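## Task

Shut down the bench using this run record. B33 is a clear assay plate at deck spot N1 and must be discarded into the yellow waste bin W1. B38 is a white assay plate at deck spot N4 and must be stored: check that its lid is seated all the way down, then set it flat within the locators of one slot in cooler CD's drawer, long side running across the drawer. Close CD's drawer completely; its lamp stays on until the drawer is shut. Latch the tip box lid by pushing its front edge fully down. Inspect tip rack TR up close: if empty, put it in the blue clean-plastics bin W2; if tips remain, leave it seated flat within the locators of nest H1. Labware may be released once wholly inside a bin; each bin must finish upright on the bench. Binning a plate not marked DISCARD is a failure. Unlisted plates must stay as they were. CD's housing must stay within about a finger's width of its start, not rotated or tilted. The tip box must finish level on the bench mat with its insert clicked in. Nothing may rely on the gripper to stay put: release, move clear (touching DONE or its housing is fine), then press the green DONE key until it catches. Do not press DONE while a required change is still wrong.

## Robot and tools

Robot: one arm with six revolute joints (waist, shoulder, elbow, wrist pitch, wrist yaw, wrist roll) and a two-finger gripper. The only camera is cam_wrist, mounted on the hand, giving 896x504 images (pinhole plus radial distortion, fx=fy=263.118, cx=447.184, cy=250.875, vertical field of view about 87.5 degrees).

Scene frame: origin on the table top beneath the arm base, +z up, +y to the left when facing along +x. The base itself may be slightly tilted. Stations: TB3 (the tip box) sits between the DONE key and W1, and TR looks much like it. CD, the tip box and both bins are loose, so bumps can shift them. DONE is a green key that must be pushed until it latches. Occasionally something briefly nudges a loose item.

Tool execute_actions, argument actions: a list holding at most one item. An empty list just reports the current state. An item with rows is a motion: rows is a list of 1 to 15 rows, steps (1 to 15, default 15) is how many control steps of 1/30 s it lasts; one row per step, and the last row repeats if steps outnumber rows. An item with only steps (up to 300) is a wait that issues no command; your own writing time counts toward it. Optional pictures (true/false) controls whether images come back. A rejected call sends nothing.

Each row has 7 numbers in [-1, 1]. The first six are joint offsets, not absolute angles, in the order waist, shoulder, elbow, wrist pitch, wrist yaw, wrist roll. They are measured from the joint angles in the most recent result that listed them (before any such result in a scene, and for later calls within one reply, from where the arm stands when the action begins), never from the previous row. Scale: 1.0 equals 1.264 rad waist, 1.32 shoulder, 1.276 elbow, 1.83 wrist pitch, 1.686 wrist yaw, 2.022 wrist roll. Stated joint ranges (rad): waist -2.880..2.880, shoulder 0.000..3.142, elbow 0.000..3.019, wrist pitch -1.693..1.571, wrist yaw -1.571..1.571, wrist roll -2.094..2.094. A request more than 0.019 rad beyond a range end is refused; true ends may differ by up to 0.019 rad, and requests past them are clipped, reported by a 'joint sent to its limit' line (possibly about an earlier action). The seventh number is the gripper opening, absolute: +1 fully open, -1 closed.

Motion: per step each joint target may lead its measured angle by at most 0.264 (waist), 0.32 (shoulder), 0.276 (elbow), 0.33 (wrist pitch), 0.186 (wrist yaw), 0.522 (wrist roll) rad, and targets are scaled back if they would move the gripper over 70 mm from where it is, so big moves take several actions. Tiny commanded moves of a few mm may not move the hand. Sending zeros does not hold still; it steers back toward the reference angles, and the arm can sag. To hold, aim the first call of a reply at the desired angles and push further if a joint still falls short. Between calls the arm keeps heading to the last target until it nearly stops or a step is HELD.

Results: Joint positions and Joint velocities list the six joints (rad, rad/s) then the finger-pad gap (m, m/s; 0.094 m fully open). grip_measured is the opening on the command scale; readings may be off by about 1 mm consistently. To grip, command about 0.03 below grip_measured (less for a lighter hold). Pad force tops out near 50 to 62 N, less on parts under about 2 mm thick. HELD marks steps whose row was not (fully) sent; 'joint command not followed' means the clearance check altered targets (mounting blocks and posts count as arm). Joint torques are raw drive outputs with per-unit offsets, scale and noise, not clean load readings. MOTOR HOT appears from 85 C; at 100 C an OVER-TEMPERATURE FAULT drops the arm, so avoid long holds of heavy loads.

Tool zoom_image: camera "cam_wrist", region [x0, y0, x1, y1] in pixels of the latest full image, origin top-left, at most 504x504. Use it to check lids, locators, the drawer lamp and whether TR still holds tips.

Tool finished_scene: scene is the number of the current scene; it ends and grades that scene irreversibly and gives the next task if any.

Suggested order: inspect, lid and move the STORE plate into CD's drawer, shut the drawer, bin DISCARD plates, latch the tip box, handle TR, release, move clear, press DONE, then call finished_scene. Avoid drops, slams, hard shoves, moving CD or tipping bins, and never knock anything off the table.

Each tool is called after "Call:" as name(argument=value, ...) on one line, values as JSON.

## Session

Call:
execute_actions(actions=[])

Scene clock: 0.00 s of 15600.00 s.
grip_measured=+1.000
Joint positions: [-0.527  1.808  2.012 -1.458 -0.025  1.923  0.094]
Joint velocities: [ 0.005 -0.015 -0.022 -0.007  0.007 -0.022  0.   ]
Joint torques (N m, as the arm reports them, + toward a larger angle): no reading
Motor temperatures (°C, as the motors report them): [23 26 25 23 25 24]

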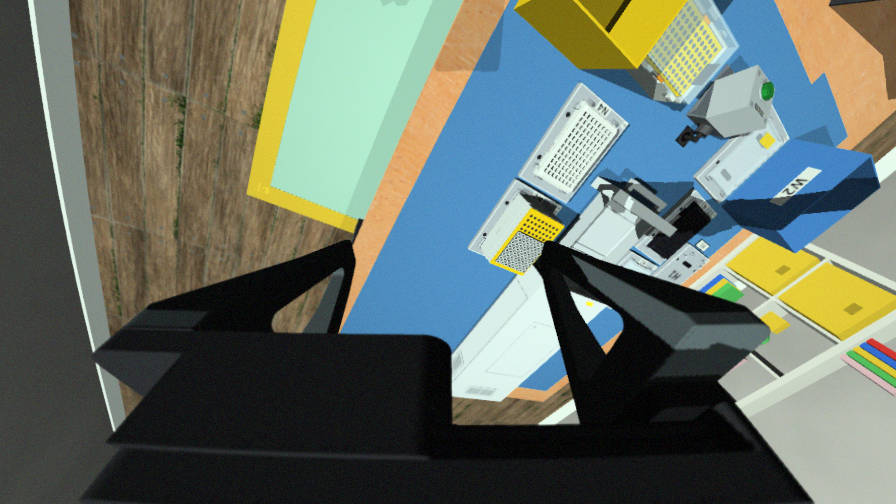

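Call:
execute_actions(actions=[{"rows":[[0.334,-0.03,-0.34,0.29,0.132,-1,1]]}], pictures=false)

Call:
execute_actions(actions=[{"steps":40}])

Scene clock: 4.27 s of 15600.00 s.
grip_measured=+1.000
Joint positions: [-0.141  1.777  1.603 -0.966  0.193  1.165  0.094]
Joint velocities: [ 0.982 -0.005 -0.418  0.457 -0.007 -2.777  0.   ]
Joint torques (N m, as the arm reports them, + toward a larger angle): [  2.2  -23.73   8.41  -0.12   0.29  -0.13]
Motor temperatures (°C, as the motors report them): [23 27 26 23 25 24]
Steps of this call (steps 1 to 90: nothing new was sent; then 0.77 s passed at rest; steps 91 to 105: all 15 steps of this action). Readings (joint positions):
91: [-0.520 1.805 1.995 -1.431 0.014 1.890]
92: [-0.511 1.792 1.962 -1.382 0.060 1.849]
94: [-0.476 1.779 1.895 -1.297 0.117 1.772]
98: [-0.373 1.777 1.767 -1.144 0.166 1.624]
105: the state above

Scene clock: 5.60 s of 15600.00 s.
grip_measured=+1.000
Joint positions: [-0.111  1.777  1.58  -0.938  0.196 -0.089  0.094]
Joint velocities: [-0.015 -0.005  0.007 -0.002  0.022  0.066  0.   ]
Joint torques (N m, as the arm reports them, + toward a larger angle): [  4.45 -23.68   8.18   0.39   0.08  -0.16]
Motor temperatures (°C, as the motors report them): [23 27 26 23 25 24]
Steps of this call (steps 1 to 40: the robot went on to your last target). Readings (joint positions):
1: [-0.110 1.777 1.591 -0.955 0.193 1.067]
2: [-0.084 1.777 1.583 -0.949 0.193 0.968]
4: [-0.051 1.777 1.580 -0.945 0.193 0.770]
8: [-0.056 1.777 1.580 -0.938 0.193 0.375]
40: the state above

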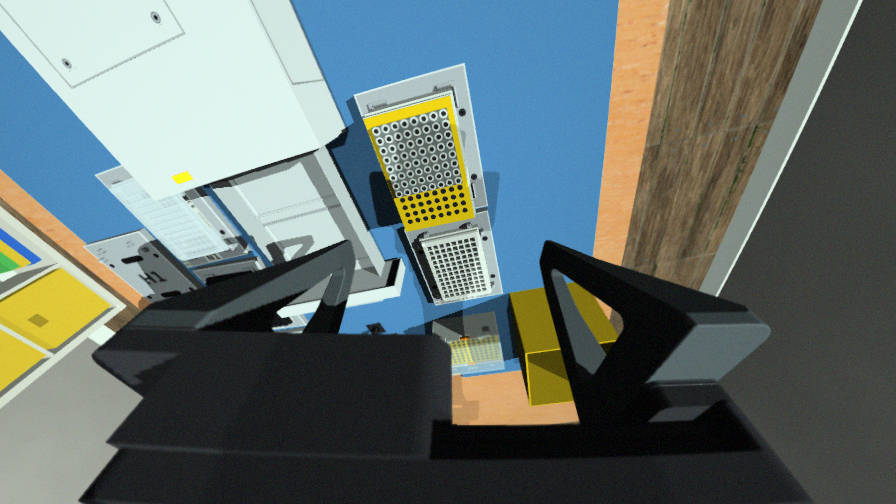

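Go to Z≈−.15.

Call:
execute_actions(actions=[{"rows":[[0,0.04,0.01,0.02,0,-0.05,1],[0,0.06,0.01,0.04,0,-0.08,1],[0,0.08,0.01,0.055,0,-0.115,1],[0,0.1,0.01,0.07,0,-0.115,1],[0,0.12,0.01,0.085,0,-0.115,1],[0,0.14,0.01,0.1,0,-0.115,1],[0,0.16,0.01,0.125,0,-0.115,1]]}], pictures=false)

Call:
execute_actions(actions=[{"steps":10}])

Scene clock: 9.07 s of 15600.00 s.
grip_measured=+1.000
Joint positions: [-0.111  2.003  1.58  -0.724  0.196 -0.299  0.094]
Joint velocities: [ 0.015  0.171 -0.022 -0.017 -0.081 -0.11   0.   ]
Joint torques (N m, as the arm reports them, + toward a larger angle): [  4.24 -25.11   7.93   0.37   0.    -0.17]
Motor temperatures (°C, as the motors report them): [23 28 26 23 25 24]
Steps of this call (steps 1 to 15: the robot went on to your last target; steps 16 to 89: nothing new was sent; steps 90 to 104: all 15 steps of this action). Readings (joint positions):
90: [-0.111 1.778 1.580 -0.934 0.196 -0.103]
91: [-0.111 1.781 1.580 -0.920 0.196 -0.128]
93: [-0.111 1.798 1.580 -0.871 0.196 -0.191]
97: [-0.111 1.873 1.580 -0.771 0.196 -0.253]
104: the state above

Scene clock: 9.40 s of 15600.00 s.
grip_measured=+1.000
Joint positions: [-0.111  2.005  1.58  -0.719  0.196 -0.31   0.094]
Joint velocities: [-0.005  0.005  0.022 -0.012 -0.022 -0.007  0.   ]
Joint torques (N m, as the arm reports them, + toward a larger angle): [  4.6  -23.94   7.58   0.24   0.02  -0.21]
Motor temperatures (°C, as the motors report them): [23 28 26 23 25 24]
Steps of this call (steps 1 to 10: the robot went on to your last target). Readings (joint positions):
1: [-0.111 2.007 1.580 -0.724 0.196 -0.301]
2: [-0.111 2.007 1.580 -0.724 0.196 -0.303]
4: [-0.111 2.005 1.580 -0.721 0.196 -0.306]
8: [-0.111 2.005 1.580 -0.719 0.196 -0.309]
10: the state above

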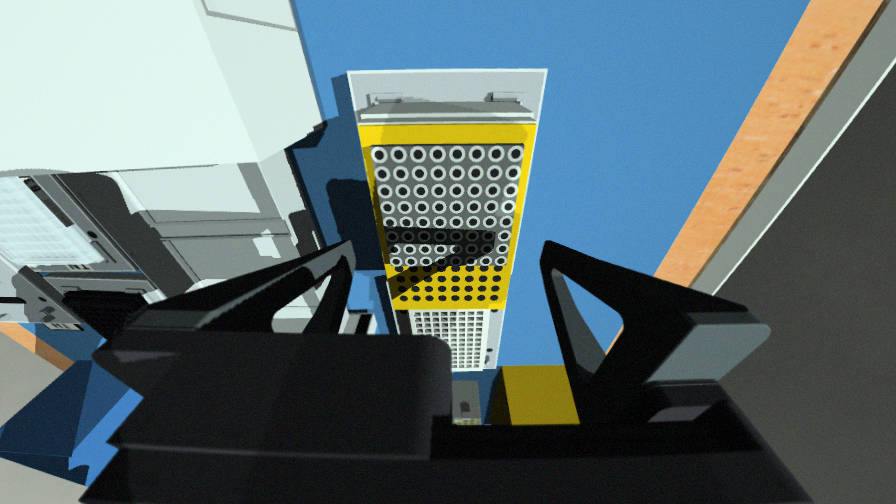

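Call:
execute_actions(actions=[{"rows":[[-0.008,0.02,-0.01,0.01,0,0,1],[-0.012,0.03,-0.015,0.015,0,-0.01,1],[-0.014,0.04,-0.02,0.02,0,-0.015,1],[-0.016,0.05,-0.02,0.03,0,-0.015,1],[-0.018,0.06,-0.02,0.04,0,-0.015,1],[-0.02,0.065,-0.02,0.047,0,-0.015,1]]}])

Scene clock: 12.30 s of 15600.00 s.
grip_measured=+1.000
Joint positions: [-0.129  2.073  1.558 -0.644  0.196 -0.329  0.094]
Joint velocities: [ 0.015  0.044 -0.042  0.002 -0.037  0.051  0.   ]
Joint torques (N m, as the arm reports them, + toward a larger angle): [  3.75 -22.66   5.84   0.16   0.    -0.21]
Motor temperatures (°C, as the motors report them): [23 28 26 23 25 24]
Steps of this call (steps 1 to 30: the robot went on to your last target; steps 31 to 72: nothing new was sent; steps 73 to 87: all 15 steps of this action). Readings (joint positions):
73: [-0.111 2.005 1.580 -0.718 0.196 -0.311]
74: [-0.111 2.005 1.579 -0.714 0.196 -0.312]
76: [-0.112 2.007 1.574 -0.697 0.196 -0.318]
80: [-0.119 2.035 1.572 -0.650 0.196 -0.325]
87: the state above

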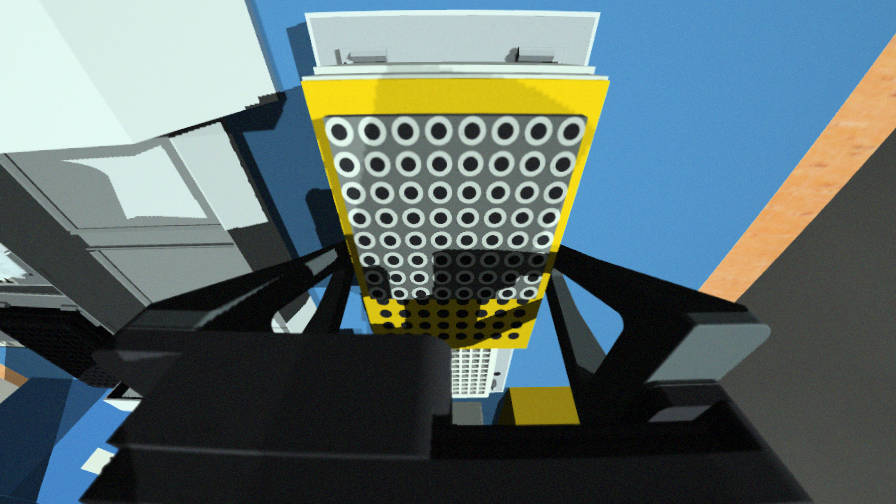

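Call:
execute_actions(actions=[{"rows":[[0,0.03,0,0.02,0.015,0,1],[0,0.03,0,0.02,0.015,0,1],[0,0.03,0,0.02,0.015,0,1],[0,0.03,0,0.02,0.015,0,1],[0,0.03,0,0.02,0.015,0,1],[0,0.03,0,0.02,0.015,0,1],[0,0.03,0,0.02,0.015,0,1],[0,0.03,0,0.02,0.015,0,0.9],[0,0.03,0,0.02,0.015,0,0.8],[0,0.03,0,0.02,0.015,0,0.73]]}])

Call:
execute_actions(actions=[{"rows":[[0,-0.025,0.015,0,0,0,0.73],[0,-0.035,0.015,0,0,0,0.73],[0.008,-0.045,0.015,-0.01,0,0,0.73],[0.01,-0.055,0.015,-0.015,0,0,0.73],[0.012,-0.065,0.015,-0.023,0,0,0.73],[0.014,-0.08,0.015,-0.035,0,0,0.73],[0.016,-0.1,0.015,-0.05,0,0,0.73],[0.016,-0.13,0,-0.07,0,0,0.73],[0.016,-0.16,0,-0.09,0,0,0.73],[0.016,-0.19,0,-0.11,0,0,0.73],[0.016,-0.22,0,-0.13,0,0,0.73],[0.016,-0.25,0,-0.15,0,0,0.73],[0.016,-0.28,0,-0.19,0,0,0.73]]}], pictures=false)

Call:
execute_actions(actions=[{"steps":12}])

Scene clock: 19.37 s of 15600.00 s.
grip_measured=+0.782
Joint positions: [-0.126  2.079  1.558 -0.619  0.218 -0.33   0.084]
Joint velocities: [-0.005 -0.005 -0.002 -0.022 -0.051  0.007  0.   ]
Joint torques (N m, as the arm reports them, + toward a larger angle): [  4.24 -20.44   6.12   0.21   0.19  -0.03]
Motor temperatures (°C, as the motors report them): [23 28 26 23 25 24]
Steps of this call (steps 1 to 15: the robot went on to your last target; steps 16 to 90: nothing new was sent; then 3.57 s passed at rest; steps 91 to 105: all 15 steps of this action). Readings (joint positions):
91: [-0.129 2.074 1.558 -0.639 0.207 -0.330]
92: [-0.129 2.075 1.558 -0.632 0.214 -0.330]
94: [-0.129 2.076 1.558 -0.622 0.219 -0.330]
98: [-0.129 2.077 1.558 -0.619 0.219 -0.330]
105: the state above

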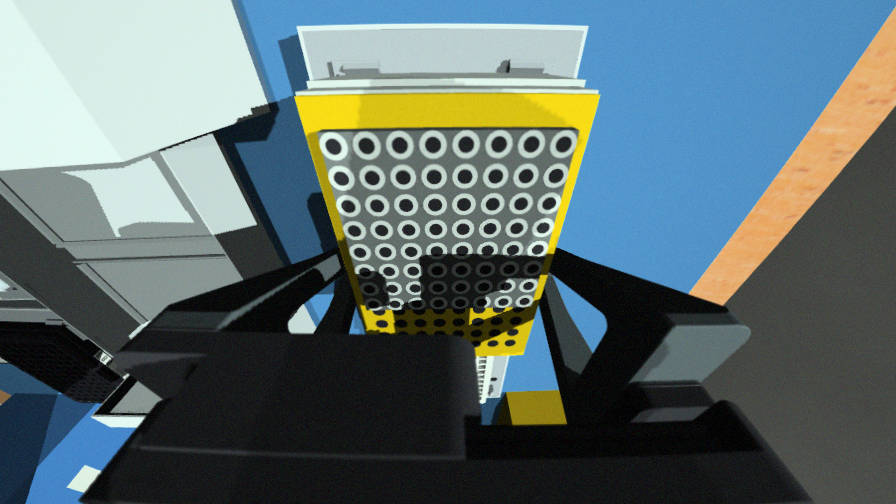

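Scene clock: 19.87 s of 15600.00 s.
grip_measured=+0.782
Joint positions: [-0.123  1.904  1.558 -0.842  0.217 -0.33   0.084]
Joint velocities: [-0.005 -0.718 -0.017 -0.73   0.022 -0.037  0.002]
Joint torques (N m, as the arm reports them, + toward a larger angle): [  4.55 -26.98   6.98  -0.22   0.08  -0.07]
Motor temperatures (°C, as the motors report them): [23 29 26 23 25 24]
Steps of this call (steps 1 to 15: all 15 steps of this action). Readings (joint positions):
1: [-0.126 2.078 1.558 -0.619 0.218 -0.330]
2: [-0.126 2.077 1.558 -0.619 0.217 -0.330]
4: [-0.126 2.074 1.558 -0.625 0.217 -0.330]
8: [-0.124 2.044 1.558 -0.680 0.217 -0.330]
15: the state above

Scene clock: 20.27 s of 15600.00 s.
grip_measured=+0.782
Joint positions: [-0.117  1.682  1.558 -0.953  0.217 -0.33   0.084]
Joint velocities: [ 0.015 -0.015  0.022  0.002 -0.007 -0.066  0.   ]
Joint torques (N m, as the arm reports them, + toward a larger angle): [  4.19 -20.71   8.92  -0.13   0.02  -0.07]
Motor temperatures (°C, as the motors report them): [23 29 26 23 25 24]
Steps of this call (steps 1 to 12: the robot went on to your last target). Readings (joint positions):
1: [-0.123 1.878 1.558 -0.865 0.217 -0.330]
2: [-0.123 1.852 1.558 -0.887 0.217 -0.330]
4: [-0.122 1.797 1.558 -0.925 0.217 -0.330]
8: [-0.120 1.707 1.558 -0.952 0.217 -0.330]
12: the state above

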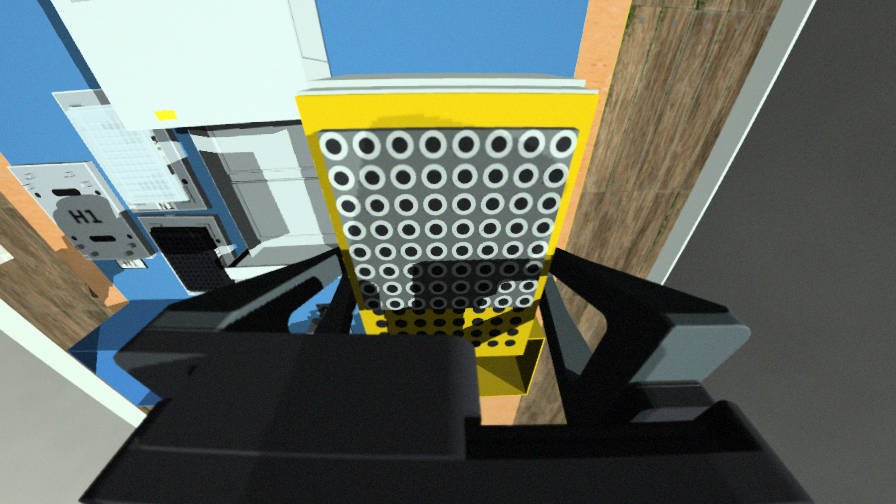

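Call:
execute_actions(actions=[{"rows":[[0.645,0.2,0.07,-0.03,0.14,0.425,0.73]]}], pictures=false)

Call:
execute_actions(actions=[{"steps":30}], pictures=false)

Call:
execute_actions(actions=[{"rows":[[0,0.27,0.01,0.16,0,0,0.73]]}], pictures=false)

Call:
execute_actions(actions=[{"steps":15}])

Scene clock: 23.93 s of 15600.00 s.
grip_measured=+0.782
Joint positions: [ 0.238  1.885  1.562 -0.978  0.442  0.199  0.084]
Joint velocities: [ 0.991  0.278  0.002 -0.042  0.066  0.74   0.001]
Joint torques (N m, as the arm reports them, + toward a larger angle): [  7.31 -21.88  10.64  -0.66   0.18   0.04]
Motor temperatures (°C, as the motors report them): [23 29 27 23 25 24]
Steps of this call (steps 1 to 30: the robot went on to your last target; steps 31 to 90: nothing new was sent; then 0.17 s passed at rest; steps 91 to 105: all 15 steps of this action). Readings (joint positions):
91: [-0.111 1.693 1.558 -0.961 0.251 -0.301]
92: [-0.102 1.699 1.561 -0.963 0.293 -0.264]
94: [-0.070 1.720 1.562 -0.965 0.355 -0.192]
98: [0.023 1.785 1.562 -0.971 0.415 -0.043]
105: the state above

Scene clock: 24.93 s of 15600.00 s.
grip_measured=+0.782
Joint positions: [ 0.689  1.925  1.595 -0.999  0.452  0.518  0.084]
Joint velocities: [-0.015 -0.005  0.002 -0.012 -0.022 -0.022  0.   ]
Joint torques (N m, as the arm reports them, + toward a larger angle): [  9.31 -18.79  12.91  -0.39   0.18   0.05]
Motor temperatures (°C, as the motors report them): [23 29 27 23 25 24]
Steps of this call (steps 1 to 30: the robot went on to your last target). Readings (joint positions):
1: [0.272 1.894 1.562 -0.979 0.442 0.225]
2: [0.306 1.901 1.562 -0.979 0.443 0.248]
4: [0.376 1.911 1.562 -0.980 0.444 0.289]
8: [0.519 1.916 1.562 -0.981 0.446 0.355]
30: the state above

Scene clock: 25.43 s of 15600.00 s.
grip_measured=+0.782
Joint positions: [ 0.689  2.27   1.595 -0.723  0.452  0.518  0.084]
Joint velocities: [-0.005  0.708 -0.032  0.017  0.022 -0.037  0.   ]
Joint torques (N m, as the arm reports them, + toward a larger angle): [  9.82 -25.53   7.2    0.54   0.07  -0.05]
Motor temperatures (°C, as the motors report them): [23 29 27 23 25 24]
Steps of this call (steps 1 to 15: all 15 steps of this action). Readings (joint positions):
1: [0.689 1.931 1.595 -0.985 0.452 0.518]
2: [0.689 1.939 1.595 -0.953 0.452 0.518]
4: [0.689 1.969 1.595 -0.893 0.452 0.518]
8: [0.689 2.065 1.595 -0.811 0.452 0.518]
15: the state above

Scene clock: 25.93 s of 15600.00 s.
grip_measured=+0.782
Joint positions: [ 0.689  2.311  1.591 -0.716  0.452  0.518  0.084]
Joint velocities: [ 0.015 -0.015 -0.012  0.002 -0.037  0.007  0.   ]
Joint torques (N m, as the arm reports them, + toward a larger angle): [ 10.16 -23.3    7.11   0.15   0.09  -0.06]
Motor temperatures (°C, as the motors report them): [23 29 27 23 25 24]
Steps of this call (steps 1 to 15: the robot went on to your last target). Readings (joint positions):
1: [0.689 2.291 1.595 -0.722 0.452 0.518]
2: [0.689 2.308 1.595 -0.722 0.452 0.518]
4: [0.689 2.322 1.592 -0.722 0.452 0.518]
8: [0.689 2.317 1.591 -0.717 0.452 0.518]
15: the state above

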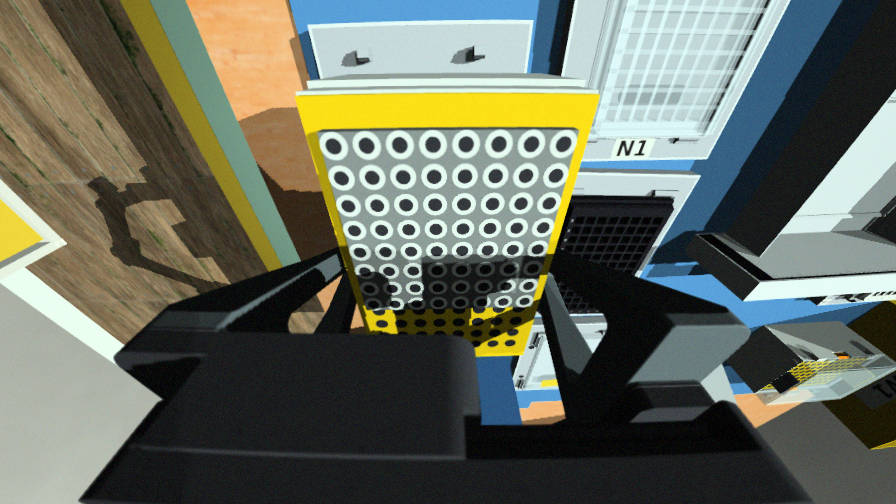

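Call:
execute_actions(actions=[{"rows":[[-0.012,0.055,0.065,0.022,0,-0.012,0.73]]}])

Scene clock: 28.20 s of 15600.00 s.
grip_measured=+0.782
Joint positions: [ 0.687  2.365  1.64  -0.683  0.452  0.505  0.084]
Joint velocities: [ 0.015  0.005 -0.007  0.007 -0.066  0.022 -0.   ]
Joint torques (N m, as the arm reports them, + toward a larger angle): [  9.44 -20.23   8.81   0.17   0.08  -0.16]
Motor temperatures (°C, as the motors report them): [24 29 27 23 25 24]
Steps of this call (steps 1 to 15: the robot went on to your last target; steps 16 to 53: nothing new was sent; steps 54 to 68: all 15 steps of this action). Readings (joint positions):
54: [0.689 2.314 1.594 -0.713 0.452 0.517]
55: [0.689 2.321 1.604 -0.707 0.452 0.514]
57: [0.688 2.341 1.629 -0.692 0.452 0.511]
61: [0.687 2.360 1.640 -0.683 0.452 0.507]
68: the state above

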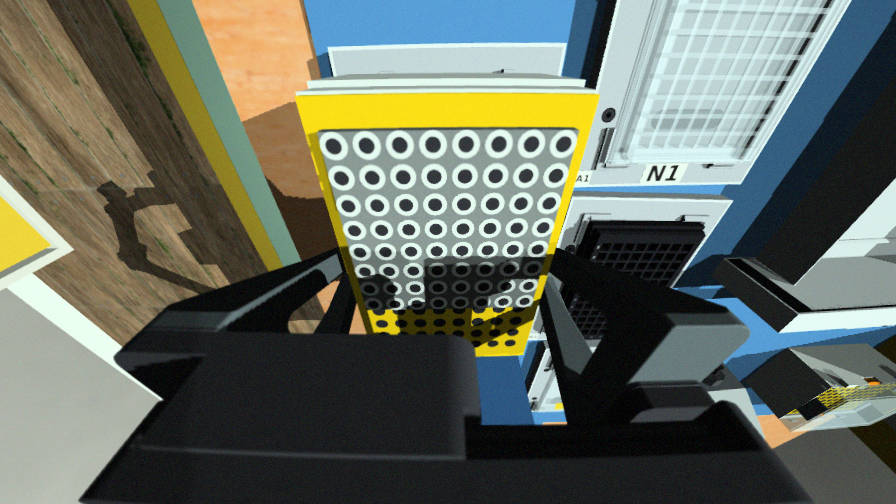

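Call:
execute_actions(actions=[{"rows":[[-0.016,0.034,0.01,0.012,0,-0.014,0.73]]}])

Scene clock: 30.60 s of 15600.00 s.
grip_measured=+0.782
Joint positions: [ 0.677  2.389  1.64  -0.671  0.452  0.487  0.084]
Joint velocities: [-0.034  0.015 -0.007 -0.012 -0.022  0.037 -0.001]
Joint torques (N m, as the arm reports them, + toward a larger angle): [  9.77 -20.87   6.89   0.1    0.06  -0.21]
Motor temperatures (°C, as the motors report them): [24 29 27 23 25 24]
Steps of this call (steps 1 to 15: the robot went on to your last target; steps 16 to 57: nothing new was sent; steps 58 to 72: all 15 steps of this action). Readings (joint positions):
58: [0.686 2.366 1.640 -0.681 0.452 0.502]
59: [0.686 2.367 1.640 -0.677 0.452 0.499]
61: [0.684 2.372 1.640 -0.672 0.452 0.494]
65: [0.679 2.383 1.640 -0.671 0.452 0.490]
72: the state above

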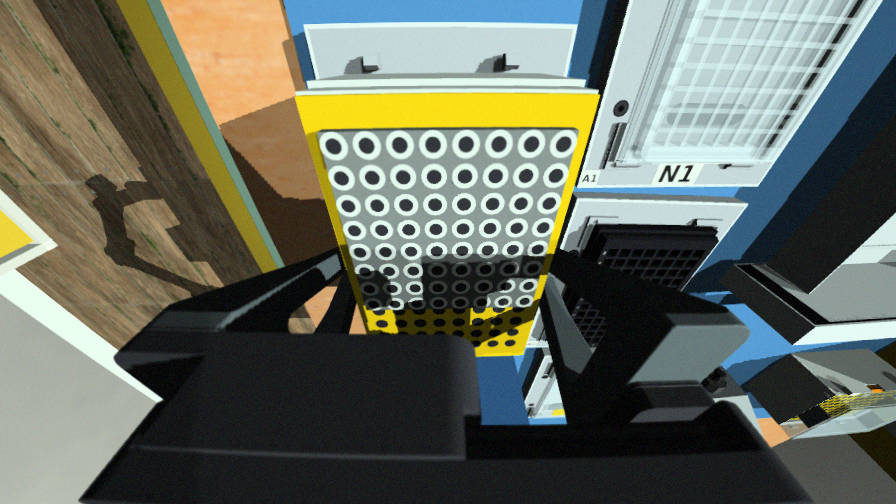

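Call:
execute_actions(actions=[{"rows":[[0,0,0.01,0.022,0.005,0,0.73],[0,0,0.01,0.022,0.005,0,0.73],[0,0.031,0.01,0.022,0.005,0,0.73],[0,0.031,0.01,0.022,0.008,0,0.73],[0,0.031,0.01,0.022,0.012,0,0.73]]}])

Call:
execute_actions(actions=[{"rows":[[0,0,0,0,0,0,0.79],[0,0,0,0,0,0,0.85],[0,0,0,0,0,0,1]],"steps":12}])

Scene clock: 35.00 s of 15600.00 s.
grip_measured=+0.782
Joint positions: [ 0.677  2.395  1.64  -0.639  0.471  0.487  0.084]
Joint velocities: [-0.005  0.005  0.007  0.002 -0.066 -0.051  0.   ]
Joint torques (N m, as the arm reports them, + toward a larger angle): [ 10.89 -18.99   6.77   0.24   0.2   -0.05]
Motor temperatures (°C, as the motors report them): [24 29 27 23 25 24]
Steps of this call (steps 1 to 15: the robot went on to your last target; steps 16 to 90: nothing new was sent; then 0.90 s passed at rest; steps 91 to 105: all 15 steps of this action). Readings (joint positions):
91: [0.677 2.389 1.640 -0.666 0.455 0.487]
92: [0.677 2.389 1.640 -0.658 0.456 0.487]
94: [0.677 2.390 1.640 -0.647 0.460 0.487]
98: [0.677 2.394 1.640 -0.640 0.470 0.487]
105: the state above

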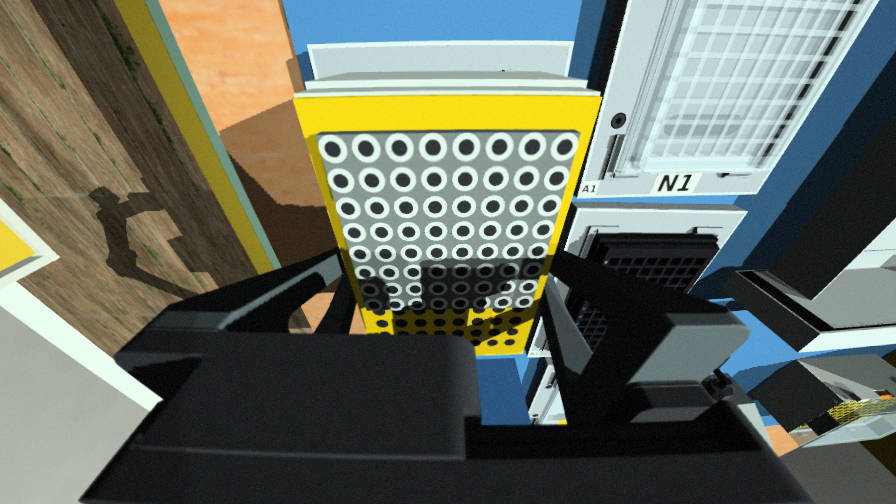

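Scene clock: 35.40 s of 15600.00 s.
grip_measured=+0.999
Joint positions: [ 0.677  2.395  1.64  -0.639  0.47   0.487  0.094]
Joint velocities: [-0.005 -0.024  0.002 -0.042 -0.022  0.007 -0.   ]
Joint torques (N m, as the arm reports them, + toward a larger angle): [ 10.9  -21.68   5.48  -0.08   0.08  -0.06]
Motor temperatures (°C, as the motors report them): [24 29 27 23 25 24]
Steps of this call (steps 1 to 12: all 12 steps of this action). Readings (joint positions):
1: [0.677 2.395 1.640 -0.639 0.471 0.487]
2: [0.677 2.395 1.640 -0.639 0.470 0.487]
4: [0.677 2.395 1.640 -0.639 0.470 0.487]
8: [0.677 2.395 1.640 -0.639 0.470 0.487]
12: the state above

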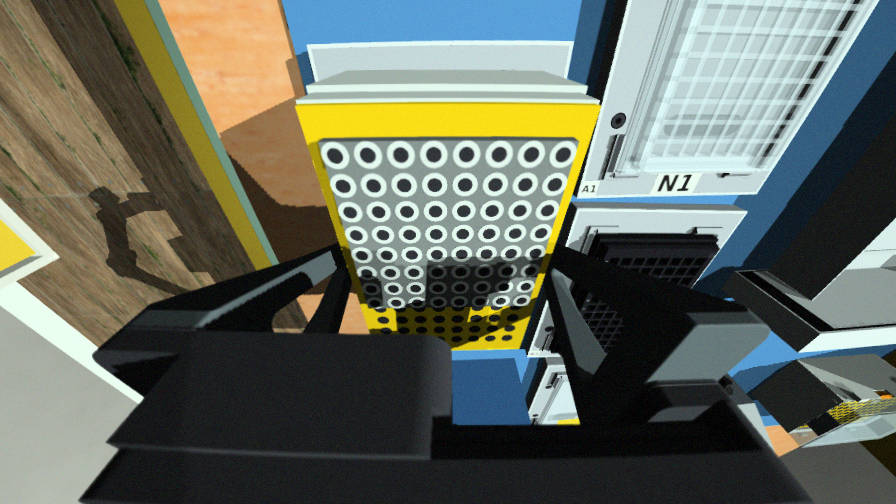

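Too far forward; slide back.

Call:
execute_actions(actions=[{"rows":[[0,0,0,0,0,0,0.85],[0,0,0,0,0,0,0.74],[0,0,0,0,0,0,0.74],[0,0,0,0,0,0,0.74],[0,0,0,0,0,0,0.74],[0,-0.02,0.01,-0.022,-0.017,0,0.74]]}])

Call:
execute_actions(actions=[{"rows":[[0,0,0,0,0,0,0.79],[0,0,0,0,0,0,0.85],[0,0,0,0,0,0,1]],"steps":12}])

Scene clock: 39.73 s of 15600.00 s.
grip_measured=+0.775
Joint positions: [ 0.677  2.394  1.64  -0.665  0.447  0.487  0.083]
Joint velocities: [-0.005  0.005 -0.002 -0.007 -0.066 -0.022 -0.   ]
Joint torques (N m, as the arm reports them, + toward a larger angle): [ 10.51 -23.89   6.86  -0.84  -0.17   0.  ]
Motor temperatures (°C, as the motors report them): [24 29 27 23 25 24]
Steps of this call (steps 1 to 15: the robot went on to your last target; steps 16 to 90: nothing new was sent; then 0.83 s passed at rest; steps 91 to 105: all 15 steps of this action). Readings (joint positions):
91: [0.677 2.395 1.640 -0.639 0.470 0.487]
92: [0.677 2.395 1.640 -0.639 0.470 0.487]
94: [0.677 2.395 1.640 -0.639 0.470 0.487]
98: [0.677 2.394 1.640 -0.661 0.450 0.487]
105: the state above

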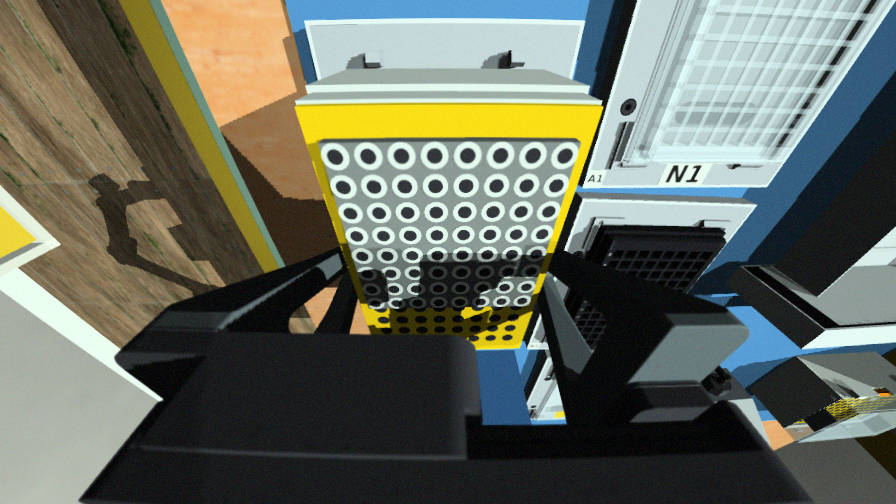

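Scene clock: 40.13 s of 15600.00 s.
grip_measured=+0.999
Joint positions: [ 0.677  2.394  1.64  -0.665  0.447  0.487  0.094]
Joint velocities: [ 0.005  0.015 -0.002 -0.012  0.022 -0.022 -0.   ]
Joint torques (N m, as the arm reports them, + toward a larger angle): [ 10.96 -22.72   5.44  -0.22   0.12  -0.09]
Motor temperatures (°C, as the motors report them): [24 29 27 23 25 24]
Steps of this call (steps 1 to 12: all 12 steps of this action). Readings (joint positions):
1: [0.677 2.394 1.640 -0.665 0.447 0.487]
2: [0.677 2.394 1.640 -0.665 0.447 0.487]
4: [0.677 2.394 1.640 -0.665 0.447 0.487]
8: [0.677 2.394 1.640 -0.665 0.447 0.487]
12: the state above

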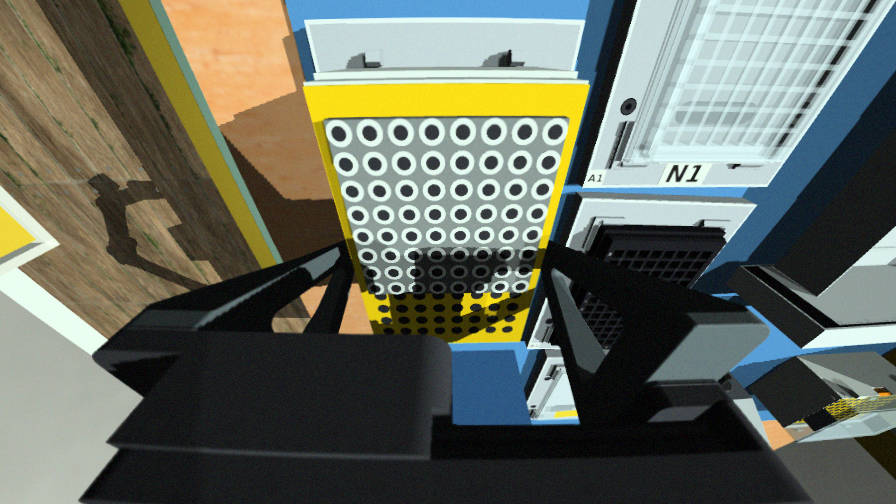

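Call:
execute_actions(actions=[{"rows":[[0.01,-0.04,0.01,0,0,0,1],[0.015,-0.06,0.01,-0.01,0,0,1],[0.02,-0.08,0.02,-0.02,0,0,1],[0.02,-0.11,0.03,-0.04,0,0,1],[0.02,-0.14,0.04,-0.06,0,0,1],[0.02,-0.16,0.05,-0.07,0,0,1]]}], pictures=false)

Call:
execute_actions(actions=[{"rows":[[-0.03,-0.02,0.02,0,-0.03,-0.05,1],[-0.06,-0.02,0.02,0,-0.03,-0.08,1],[-0.09,-0.02,0.02,0,-0.03,-0.1,1],[-0.12,-0.02,0.02,0,-0.03,-0.135,1],[-0.15,-0.02,0.02,0,-0.03,-0.135,1],[-0.18,-0.02,0.02,0,-0.03,-0.135,1]]}], pictures=false)

Call:
execute_actions(actions=[{"steps":15}])

Scene clock: 47.00 s of 15600.00 s.
grip_measured=+0.999
Joint positions: [ 0.681  2.217  1.651 -0.78   0.447  0.487  0.094]
Joint velocities: [ 0.034 -0.376  0.178 -0.061  0.066  0.051 -0.   ]
Joint torques (N m, as the arm reports them, + toward a larger angle): [ 12.71 -22.58  10.85  -0.61   0.08  -0.06]
Motor temperatures (°C, as the motors report them): [24 29 27 23 25 24]
Steps of this call (steps 1 to 15: the robot went on to your last target; steps 16 to 90: nothing new was sent; then 3.37 s passed at rest; steps 91 to 105: all 15 steps of this action). Readings (joint positions):
91: [0.677 2.393 1.640 -0.665 0.447 0.487]
92: [0.677 2.390 1.640 -0.667 0.447 0.487]
94: [0.678 2.378 1.640 -0.684 0.447 0.487]
98: [0.678 2.327 1.640 -0.735 0.447 0.487]
105: the state above

Scene clock: 47.50 s of 15600.00 s.
grip_measured=+0.999
Joint positions: [ 0.423  2.177  1.657 -0.78   0.398  0.248  0.094]
Joint velocities: [-0.405 -0.015 -0.012  0.012  0.051 -0.154  0.001]
Joint torques (N m, as the arm reports them, + toward a larger angle): [ 13.17 -21.63   8.37  -0.2    0.06  -0.2 ]
Motor temperatures (°C, as the motors report them): [24 29 27 23 25 24]
Steps of this call (steps 1 to 15: all 15 steps of this action). Readings (joint positions):
1: [0.680 2.205 1.655 -0.780 0.425 0.473]
2: [0.677 2.194 1.657 -0.780 0.408 0.448]
4: [0.661 2.180 1.657 -0.780 0.399 0.392]
8: [0.586 2.177 1.657 -0.780 0.398 0.326]
15: the state above

Scene clock: 48.00 s of 15600.00 s.
grip_measured=+0.999
Joint positions: [ 0.456  2.177  1.657 -0.78   0.399  0.225  0.094]
Joint velocities: [-0.005 -0.015  0.007  0.022  0.051 -0.022 -0.001]
Joint torques (N m, as the arm reports them, + toward a larger angle): [  9.43 -21.68   8.36   0.03   0.    -0.2 ]
Motor temperatures (°C, as the motors report them): [24 29 27 23 25 24]
Steps of this call (steps 1 to 15: the robot went on to your last target). Readings (joint positions):
1: [0.412 2.177 1.657 -0.780 0.399 0.244]
2: [0.406 2.177 1.657 -0.780 0.399 0.240]
4: [0.406 2.177 1.657 -0.780 0.399 0.235]
8: [0.428 2.177 1.657 -0.780 0.399 0.229]
15: the state above

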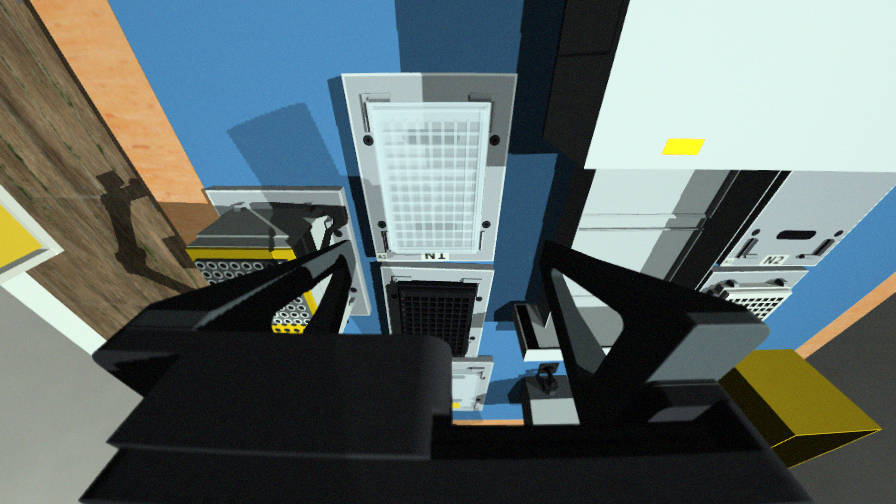

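Call:
execute_actions(actions=[{"rows":[[-0.01,0.04,0.02,0.02,0,0,1],[-0.02,0.07,0.04,0.04,0,0,1],[-0.026,0.115,0.055,0.065,-0.006,-0.017,1]]}])

Scene clock: 50.33 s of 15600.00 s.
grip_measured=+0.999
Joint positions: [ 0.431  2.33   1.71  -0.668  0.391  0.202  0.094]
Joint velocities: [-0.015  0.005 -0.002  0.002  0.007 -0.007  0.001]
Joint torques (N m, as the arm reports them, + toward a larger angle): [  8.72 -23.01   7.42   0.01  -0.04  -0.29]
Motor temperatures (°C, as the motors report them): [24 29 27 23 25 24]
Steps of this call (steps 1 to 15: the robot went on to your last target; steps 16 to 55: nothing new was sent; steps 56 to 70: all 15 steps of this action). Readings (joint positions):
56: [0.456 2.177 1.657 -0.776 0.399 0.224]
57: [0.455 2.182 1.659 -0.763 0.399 0.224]
59: [0.452 2.210 1.680 -0.715 0.393 0.217]
63: [0.442 2.282 1.710 -0.668 0.391 0.207]
70: the state above

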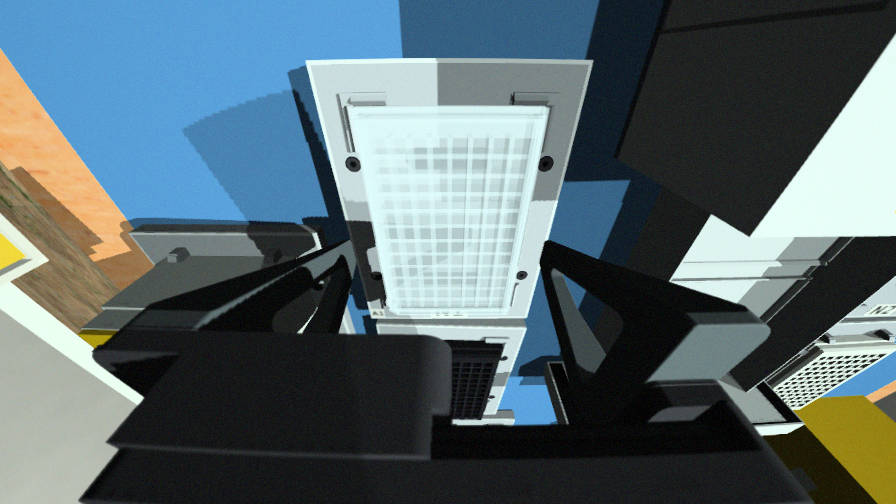

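Call:
execute_actions(actions=[{"rows":[[-0.018,0.044,0.01,0.025,0,-0.012,1]]}])

Scene clock: 52.33 s of 15600.00 s.
grip_measured=+0.999
Joint positions: [ 0.422  2.362  1.71  -0.633  0.391  0.188  0.094]
Joint velocities: [-0.024 -0.005 -0.017  0.027  0.022  0.022  0.   ]
Joint torques (N m, as the arm reports them, + toward a larger angle): [  8.49 -21.16   6.73   0.26   0.05  -0.27]
Motor temperatures (°C, as the motors report them): [24 29 27 23 25 24]
Steps of this call (steps 1 to 15: the robot went on to your last target; steps 16 to 45: nothing new was sent; steps 46 to 60: all 15 steps of this action). Readings (joint positions):
46: [0.431 2.332 1.710 -0.662 0.391 0.198]
47: [0.431 2.334 1.710 -0.651 0.391 0.196]
49: [0.429 2.341 1.710 -0.637 0.391 0.193]
53: [0.425 2.355 1.710 -0.634 0.391 0.190]
60: the state above

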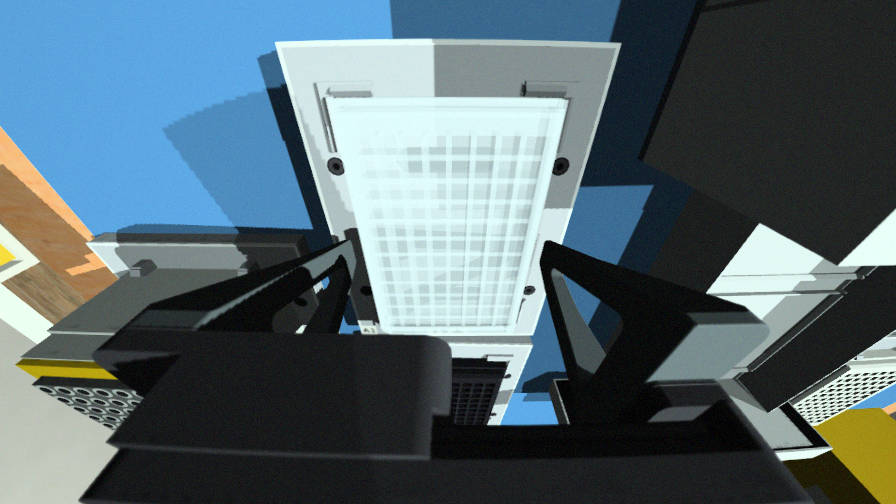

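Call:
execute_actions(actions=[{"rows":[[0,0.031,0,0.008,0.006,0,1]],"steps":12}], pictures=false)

Call:
execute_actions(actions=[{"rows":[[0,0,0,0,0,0,0.9],[0,0,0,0,0,0,0.8],[0,0,0,0,0,0,0.69]],"steps":9}])

Scene clock: 55.37 s of 15600.00 s.
grip_measured=+0.999
Joint positions: [ 0.422  2.37   1.71  -0.63   0.398  0.188  0.094]
Joint velocities: [-0.015  0.005 -0.012  0.002 -0.081 -0.066  0.002]
Joint torques (N m, as the arm reports them, + toward a larger angle): [  9.57 -20.53   5.65   0.28   0.14  -0.07]
Motor temperatures (°C, as the motors report them): [24 29 27 23 25 24]
Steps of this call (steps 1 to 15: the robot went on to your last target; steps 16 to 79: nothing new was sent; steps 80 to 91: all 12 steps of this action). Readings (joint positions):
80: [0.422 2.362 1.710 -0.633 0.394 0.188]
81: [0.422 2.363 1.710 -0.631 0.397 0.188]
83: [0.422 2.364 1.710 -0.630 0.398 0.188]
87: [0.422 2.368 1.710 -0.630 0.398 0.188]
91: the state above

Scene clock: 55.67 s of 15600.00 s.
grip_measured=+0.754
Joint positions: [ 0.422  2.37   1.71  -0.63   0.398  0.188  0.082]
Joint velocities: [ 0.015 -0.015  0.002 -0.002  0.007 -0.007  0.   ]
Joint torques (N m, as the arm reports them, + toward a larger angle): [  9.36 -22.94   5.7   -0.03   0.05  -0.13]
Motor temperatures (°C, as the motors report them): [24 29 27 23 25 24]
Steps of this call (steps 1 to 9: all 9 steps of this action). Readings (joint positions):
1: [0.422 2.370 1.710 -0.630 0.398 0.188]
2: [0.422 2.370 1.710 -0.630 0.398 0.188]
4: [0.422 2.370 1.710 -0.630 0.398 0.188]
8: [0.422 2.370 1.710 -0.630 0.398 0.188]
9: the state above

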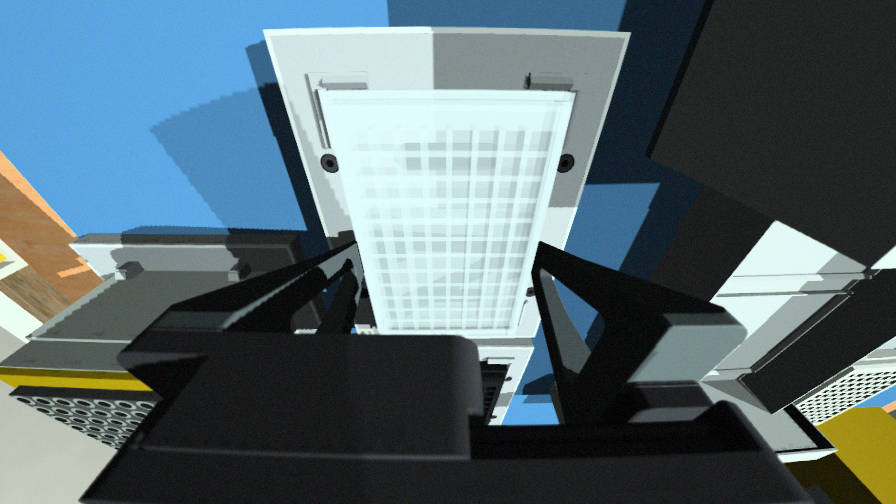

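Call:
execute_actions(actions=[{"rows":[[0,-0.025,0.015,0,0,0,0.7],[0.005,-0.035,0.015,0,0,0,0.7],[0.01,-0.045,0.015,-0.01,0,0,0.7],[0.014,-0.055,0.015,-0.015,0,0,0.7],[0.018,-0.065,0.015,-0.023,0,0,0.7],[0.024,-0.08,0,-0.03,0,0,0.7],[0.03,-0.1,0,-0.04,0,0,0.7],[0.04,-0.12,-0.01,-0.05,0,0,0.7],[0.05,-0.14,-0.02,-0.06,0,0,0.7],[0.06,-0.16,-0.03,-0.08,0,0,0.7],[0.07,-0.18,-0.04,-0.1,0,0,0.7]]}])

Call:
execute_actions(actions=[{"rows":[[0.05,-0.62,-0.4,-0.1,0,0,0.7]]}], pictures=false)

Call:
execute_actions(actions=[{"steps":20}])

Scene clock: 60.40 s of 15600.00 s.
grip_measured=+0.754
Joint positions: [ 0.475  2.191  1.668 -0.791  0.396  0.188  0.082]
Joint velocities: [ 0.288 -0.64  -0.071 -0.256  0.051  0.066  0.   ]
Joint torques (N m, as the arm reports them, + toward a larger angle): [ 11.12 -24.26   6.3   -0.17   0.1   -0.01]
Motor temperatures (°C, as the motors report them): [24 29 27 23 25 24]
Steps of this call (steps 1 to 15: the robot went on to your last target; steps 16 to 90: nothing new was sent; then 1.23 s passed at rest; steps 91 to 105: all 15 steps of this action). Readings (joint positions):
91: [0.422 2.370 1.710 -0.630 0.398 0.188]
92: [0.422 2.369 1.710 -0.630 0.398 0.188]
94: [0.422 2.365 1.710 -0.636 0.397 0.188]
98: [0.429 2.334 1.708 -0.679 0.396 0.188]
105: the state above

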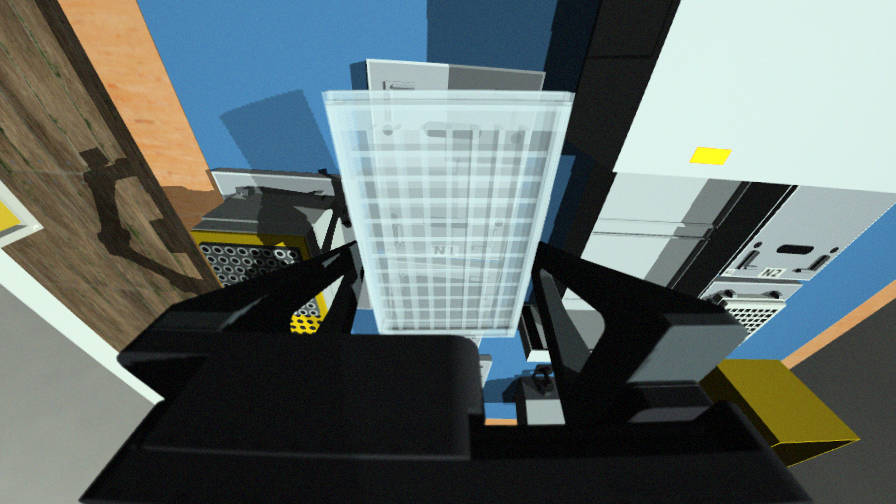

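Scene clock: 60.90 s of 15600.00 s.
grip_measured=+0.754
Joint positions: [ 0.536  1.467  1.176 -0.961  0.396  0.188  0.082]
Joint velocities: [-0.005 -1.441 -0.1   -0.071  0.051  0.066 -0.   ]
Joint torques (N m, as the arm reports them, + toward a larger angle): [  4.75 -15.69   7.57   0.     0.08  -0.07]
Motor temperatures (°C, as the motors report them): [24 29 27 23 25 24]
Steps of this call (steps 1 to 15: all 15 steps of this action). Readings (joint positions):
1: [0.484 2.163 1.653 -0.801 0.396 0.188]
2: [0.494 2.124 1.617 -0.816 0.396 0.188]
4: [0.511 2.030 1.524 -0.857 0.396 0.188]
8: [0.533 1.822 1.322 -0.914 0.396 0.188]
15: the state above

Scene clock: 61.57 s of 15600.00 s.
grip_measured=+0.754
Joint positions: [ 0.536  1.362  1.163 -0.966  0.397  0.188  0.082]
Joint velocities: [ 0.005 -0.015 -0.002 -0.007 -0.037  0.037 -0.   ]
Joint torques (N m, as the arm reports them, + toward a larger angle): [  5.43 -14.25   8.48  -0.12   0.01  -0.07]
Motor temperatures (°C, as the motors report them): [24 29 27 23 25 24]
Steps of this call (steps 1 to 20: the robot went on to your last target). Readings (joint positions):
1: [0.536 1.421 1.174 -0.963 0.396 0.188]
2: [0.536 1.382 1.174 -0.964 0.396 0.188]
4: [0.536 1.327 1.174 -0.964 0.397 0.188]
8: [0.536 1.316 1.173 -0.964 0.397 0.188]
20: the state above

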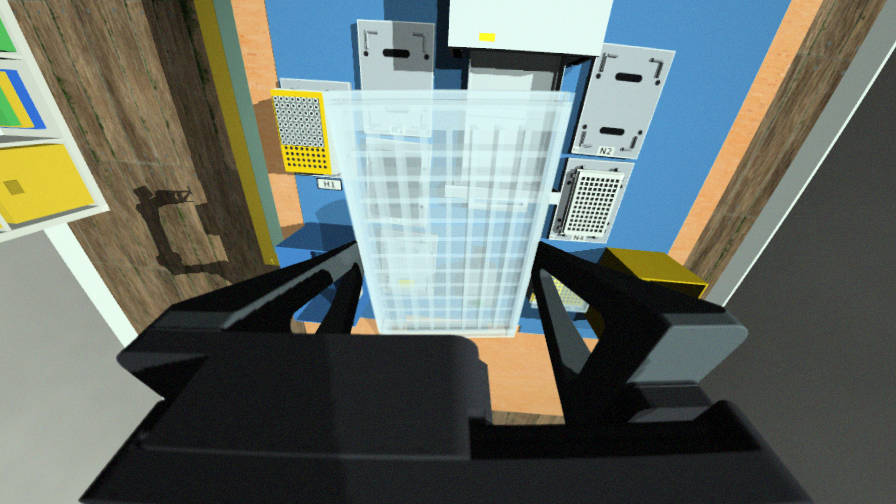

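Call:
execute_actions(actions=[{"rows":[[-1,0,-0.265,0.22,-0.285,-0.535,0.7]]}], pictures=false)

Call:
execute_actions(actions=[{"steps":35}])

Scene clock: 63.90 s of 15600.00 s.
grip_measured=+0.754
Joint positions: [-0.15   1.354  0.838 -0.595 -0.077 -0.602  0.082]
Joint velocities: [-1.832  0.015 -0.022  0.198 -0.066 -1.121 -0.   ]
Joint torques (N m, as the arm reports them, + toward a larger angle): [  2.9  -13.8    5.41  -0.07  -0.19  -0.15]
Motor temperatures (°C, as the motors report them): [24 29 27 23 25 24]
Steps of this call (steps 1 to 15: the robot went on to your last target; steps 16 to 55: nothing new was sent; steps 56 to 70: all 15 steps of this action). Readings (joint positions):
56: [0.526 1.360 1.147 -0.935 0.354 0.151]
57: [0.509 1.352 1.117 -0.876 0.302 0.104]
59: [0.448 1.347 1.043 -0.780 0.206 0.012]
63: [0.266 1.349 0.904 -0.662 -0.007 -0.212]
70: the state above

Scene clock: 65.07 s of 15600.00 s.
grip_measured=+0.754
Joint positions: [-0.727  1.354  0.838 -0.571 -0.083 -0.884  0.082]
Joint velocities: [-0.015 -0.005  0.007 -0.012  0.037 -0.037 -0.001]
Joint torques (N m, as the arm reports them, + toward a larger angle): [ -1.02 -13.9    4.87   0.15  -0.07  -0.2 ]
Motor temperatures (°C, as the motors report them): [24 29 27 23 25 24]
Steps of this call (steps 1 to 35: the robot went on to your last target). Readings (joint positions):
1: [-0.212 1.354 0.838 -0.588 -0.078 -0.637]
2: [-0.273 1.354 0.838 -0.584 -0.079 -0.668]
4: [-0.396 1.354 0.838 -0.579 -0.080 -0.718]
8: [-0.641 1.354 0.838 -0.573 -0.081 -0.795]
35: the state above

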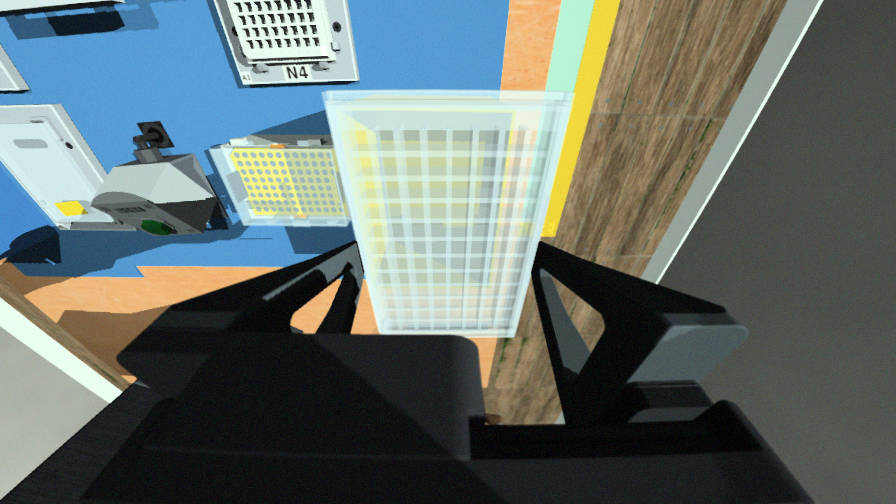

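Call:
execute_actions(actions=[{"rows":[[-0.015,0.05,-0.02,0.03,0,0,0.7],[-0.015,0.09,-0.04,0.07,0,0,0.7],[-0.015,0.13,-0.04,0.11,0,0,0.7]]}])

Scene clock: 68.20 s of 15600.00 s.
grip_measured=+0.754
Joint positions: [-0.737  1.54   0.78  -0.38  -0.083 -0.884  0.082]
Joint velocities: [-0.005 -0.005 -0.002 -0.002  0.022 -0.051  0.   ]
Joint torques (N m, as the arm reports them, + toward a larger angle): [ -1.14 -16.16   4.08   0.15  -0.07  -0.08]
Motor temperatures (°C, as the motors report them): [24 29 27 23 25 24]
Steps of this call (steps 1 to 15: the robot went on to your last target; steps 16 to 79: nothing new was sent; steps 80 to 94: all 15 steps of this action). Readings (joint positions):
80: [-0.727 1.356 0.836 -0.563 -0.083 -0.884]
81: [-0.728 1.364 0.830 -0.534 -0.083 -0.884]
83: [-0.732 1.409 0.818 -0.441 -0.083 -0.884]
87: [-0.737 1.519 0.802 -0.383 -0.083 -0.884]
94: the state above

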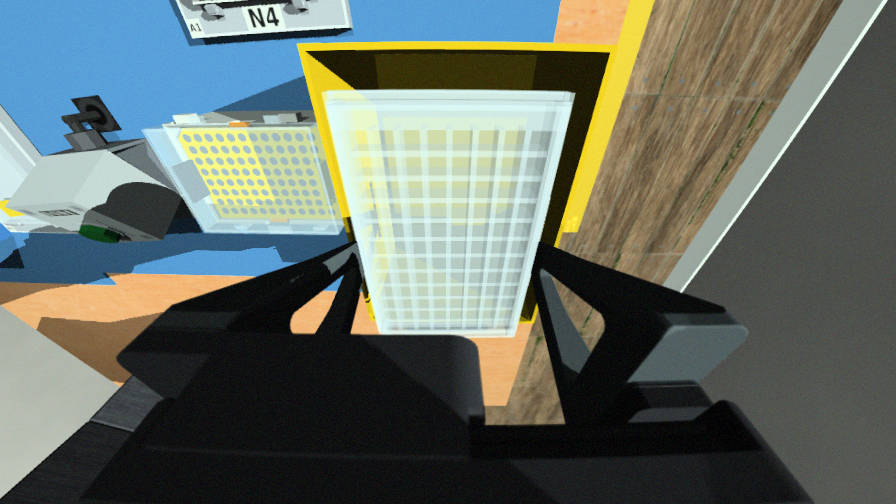

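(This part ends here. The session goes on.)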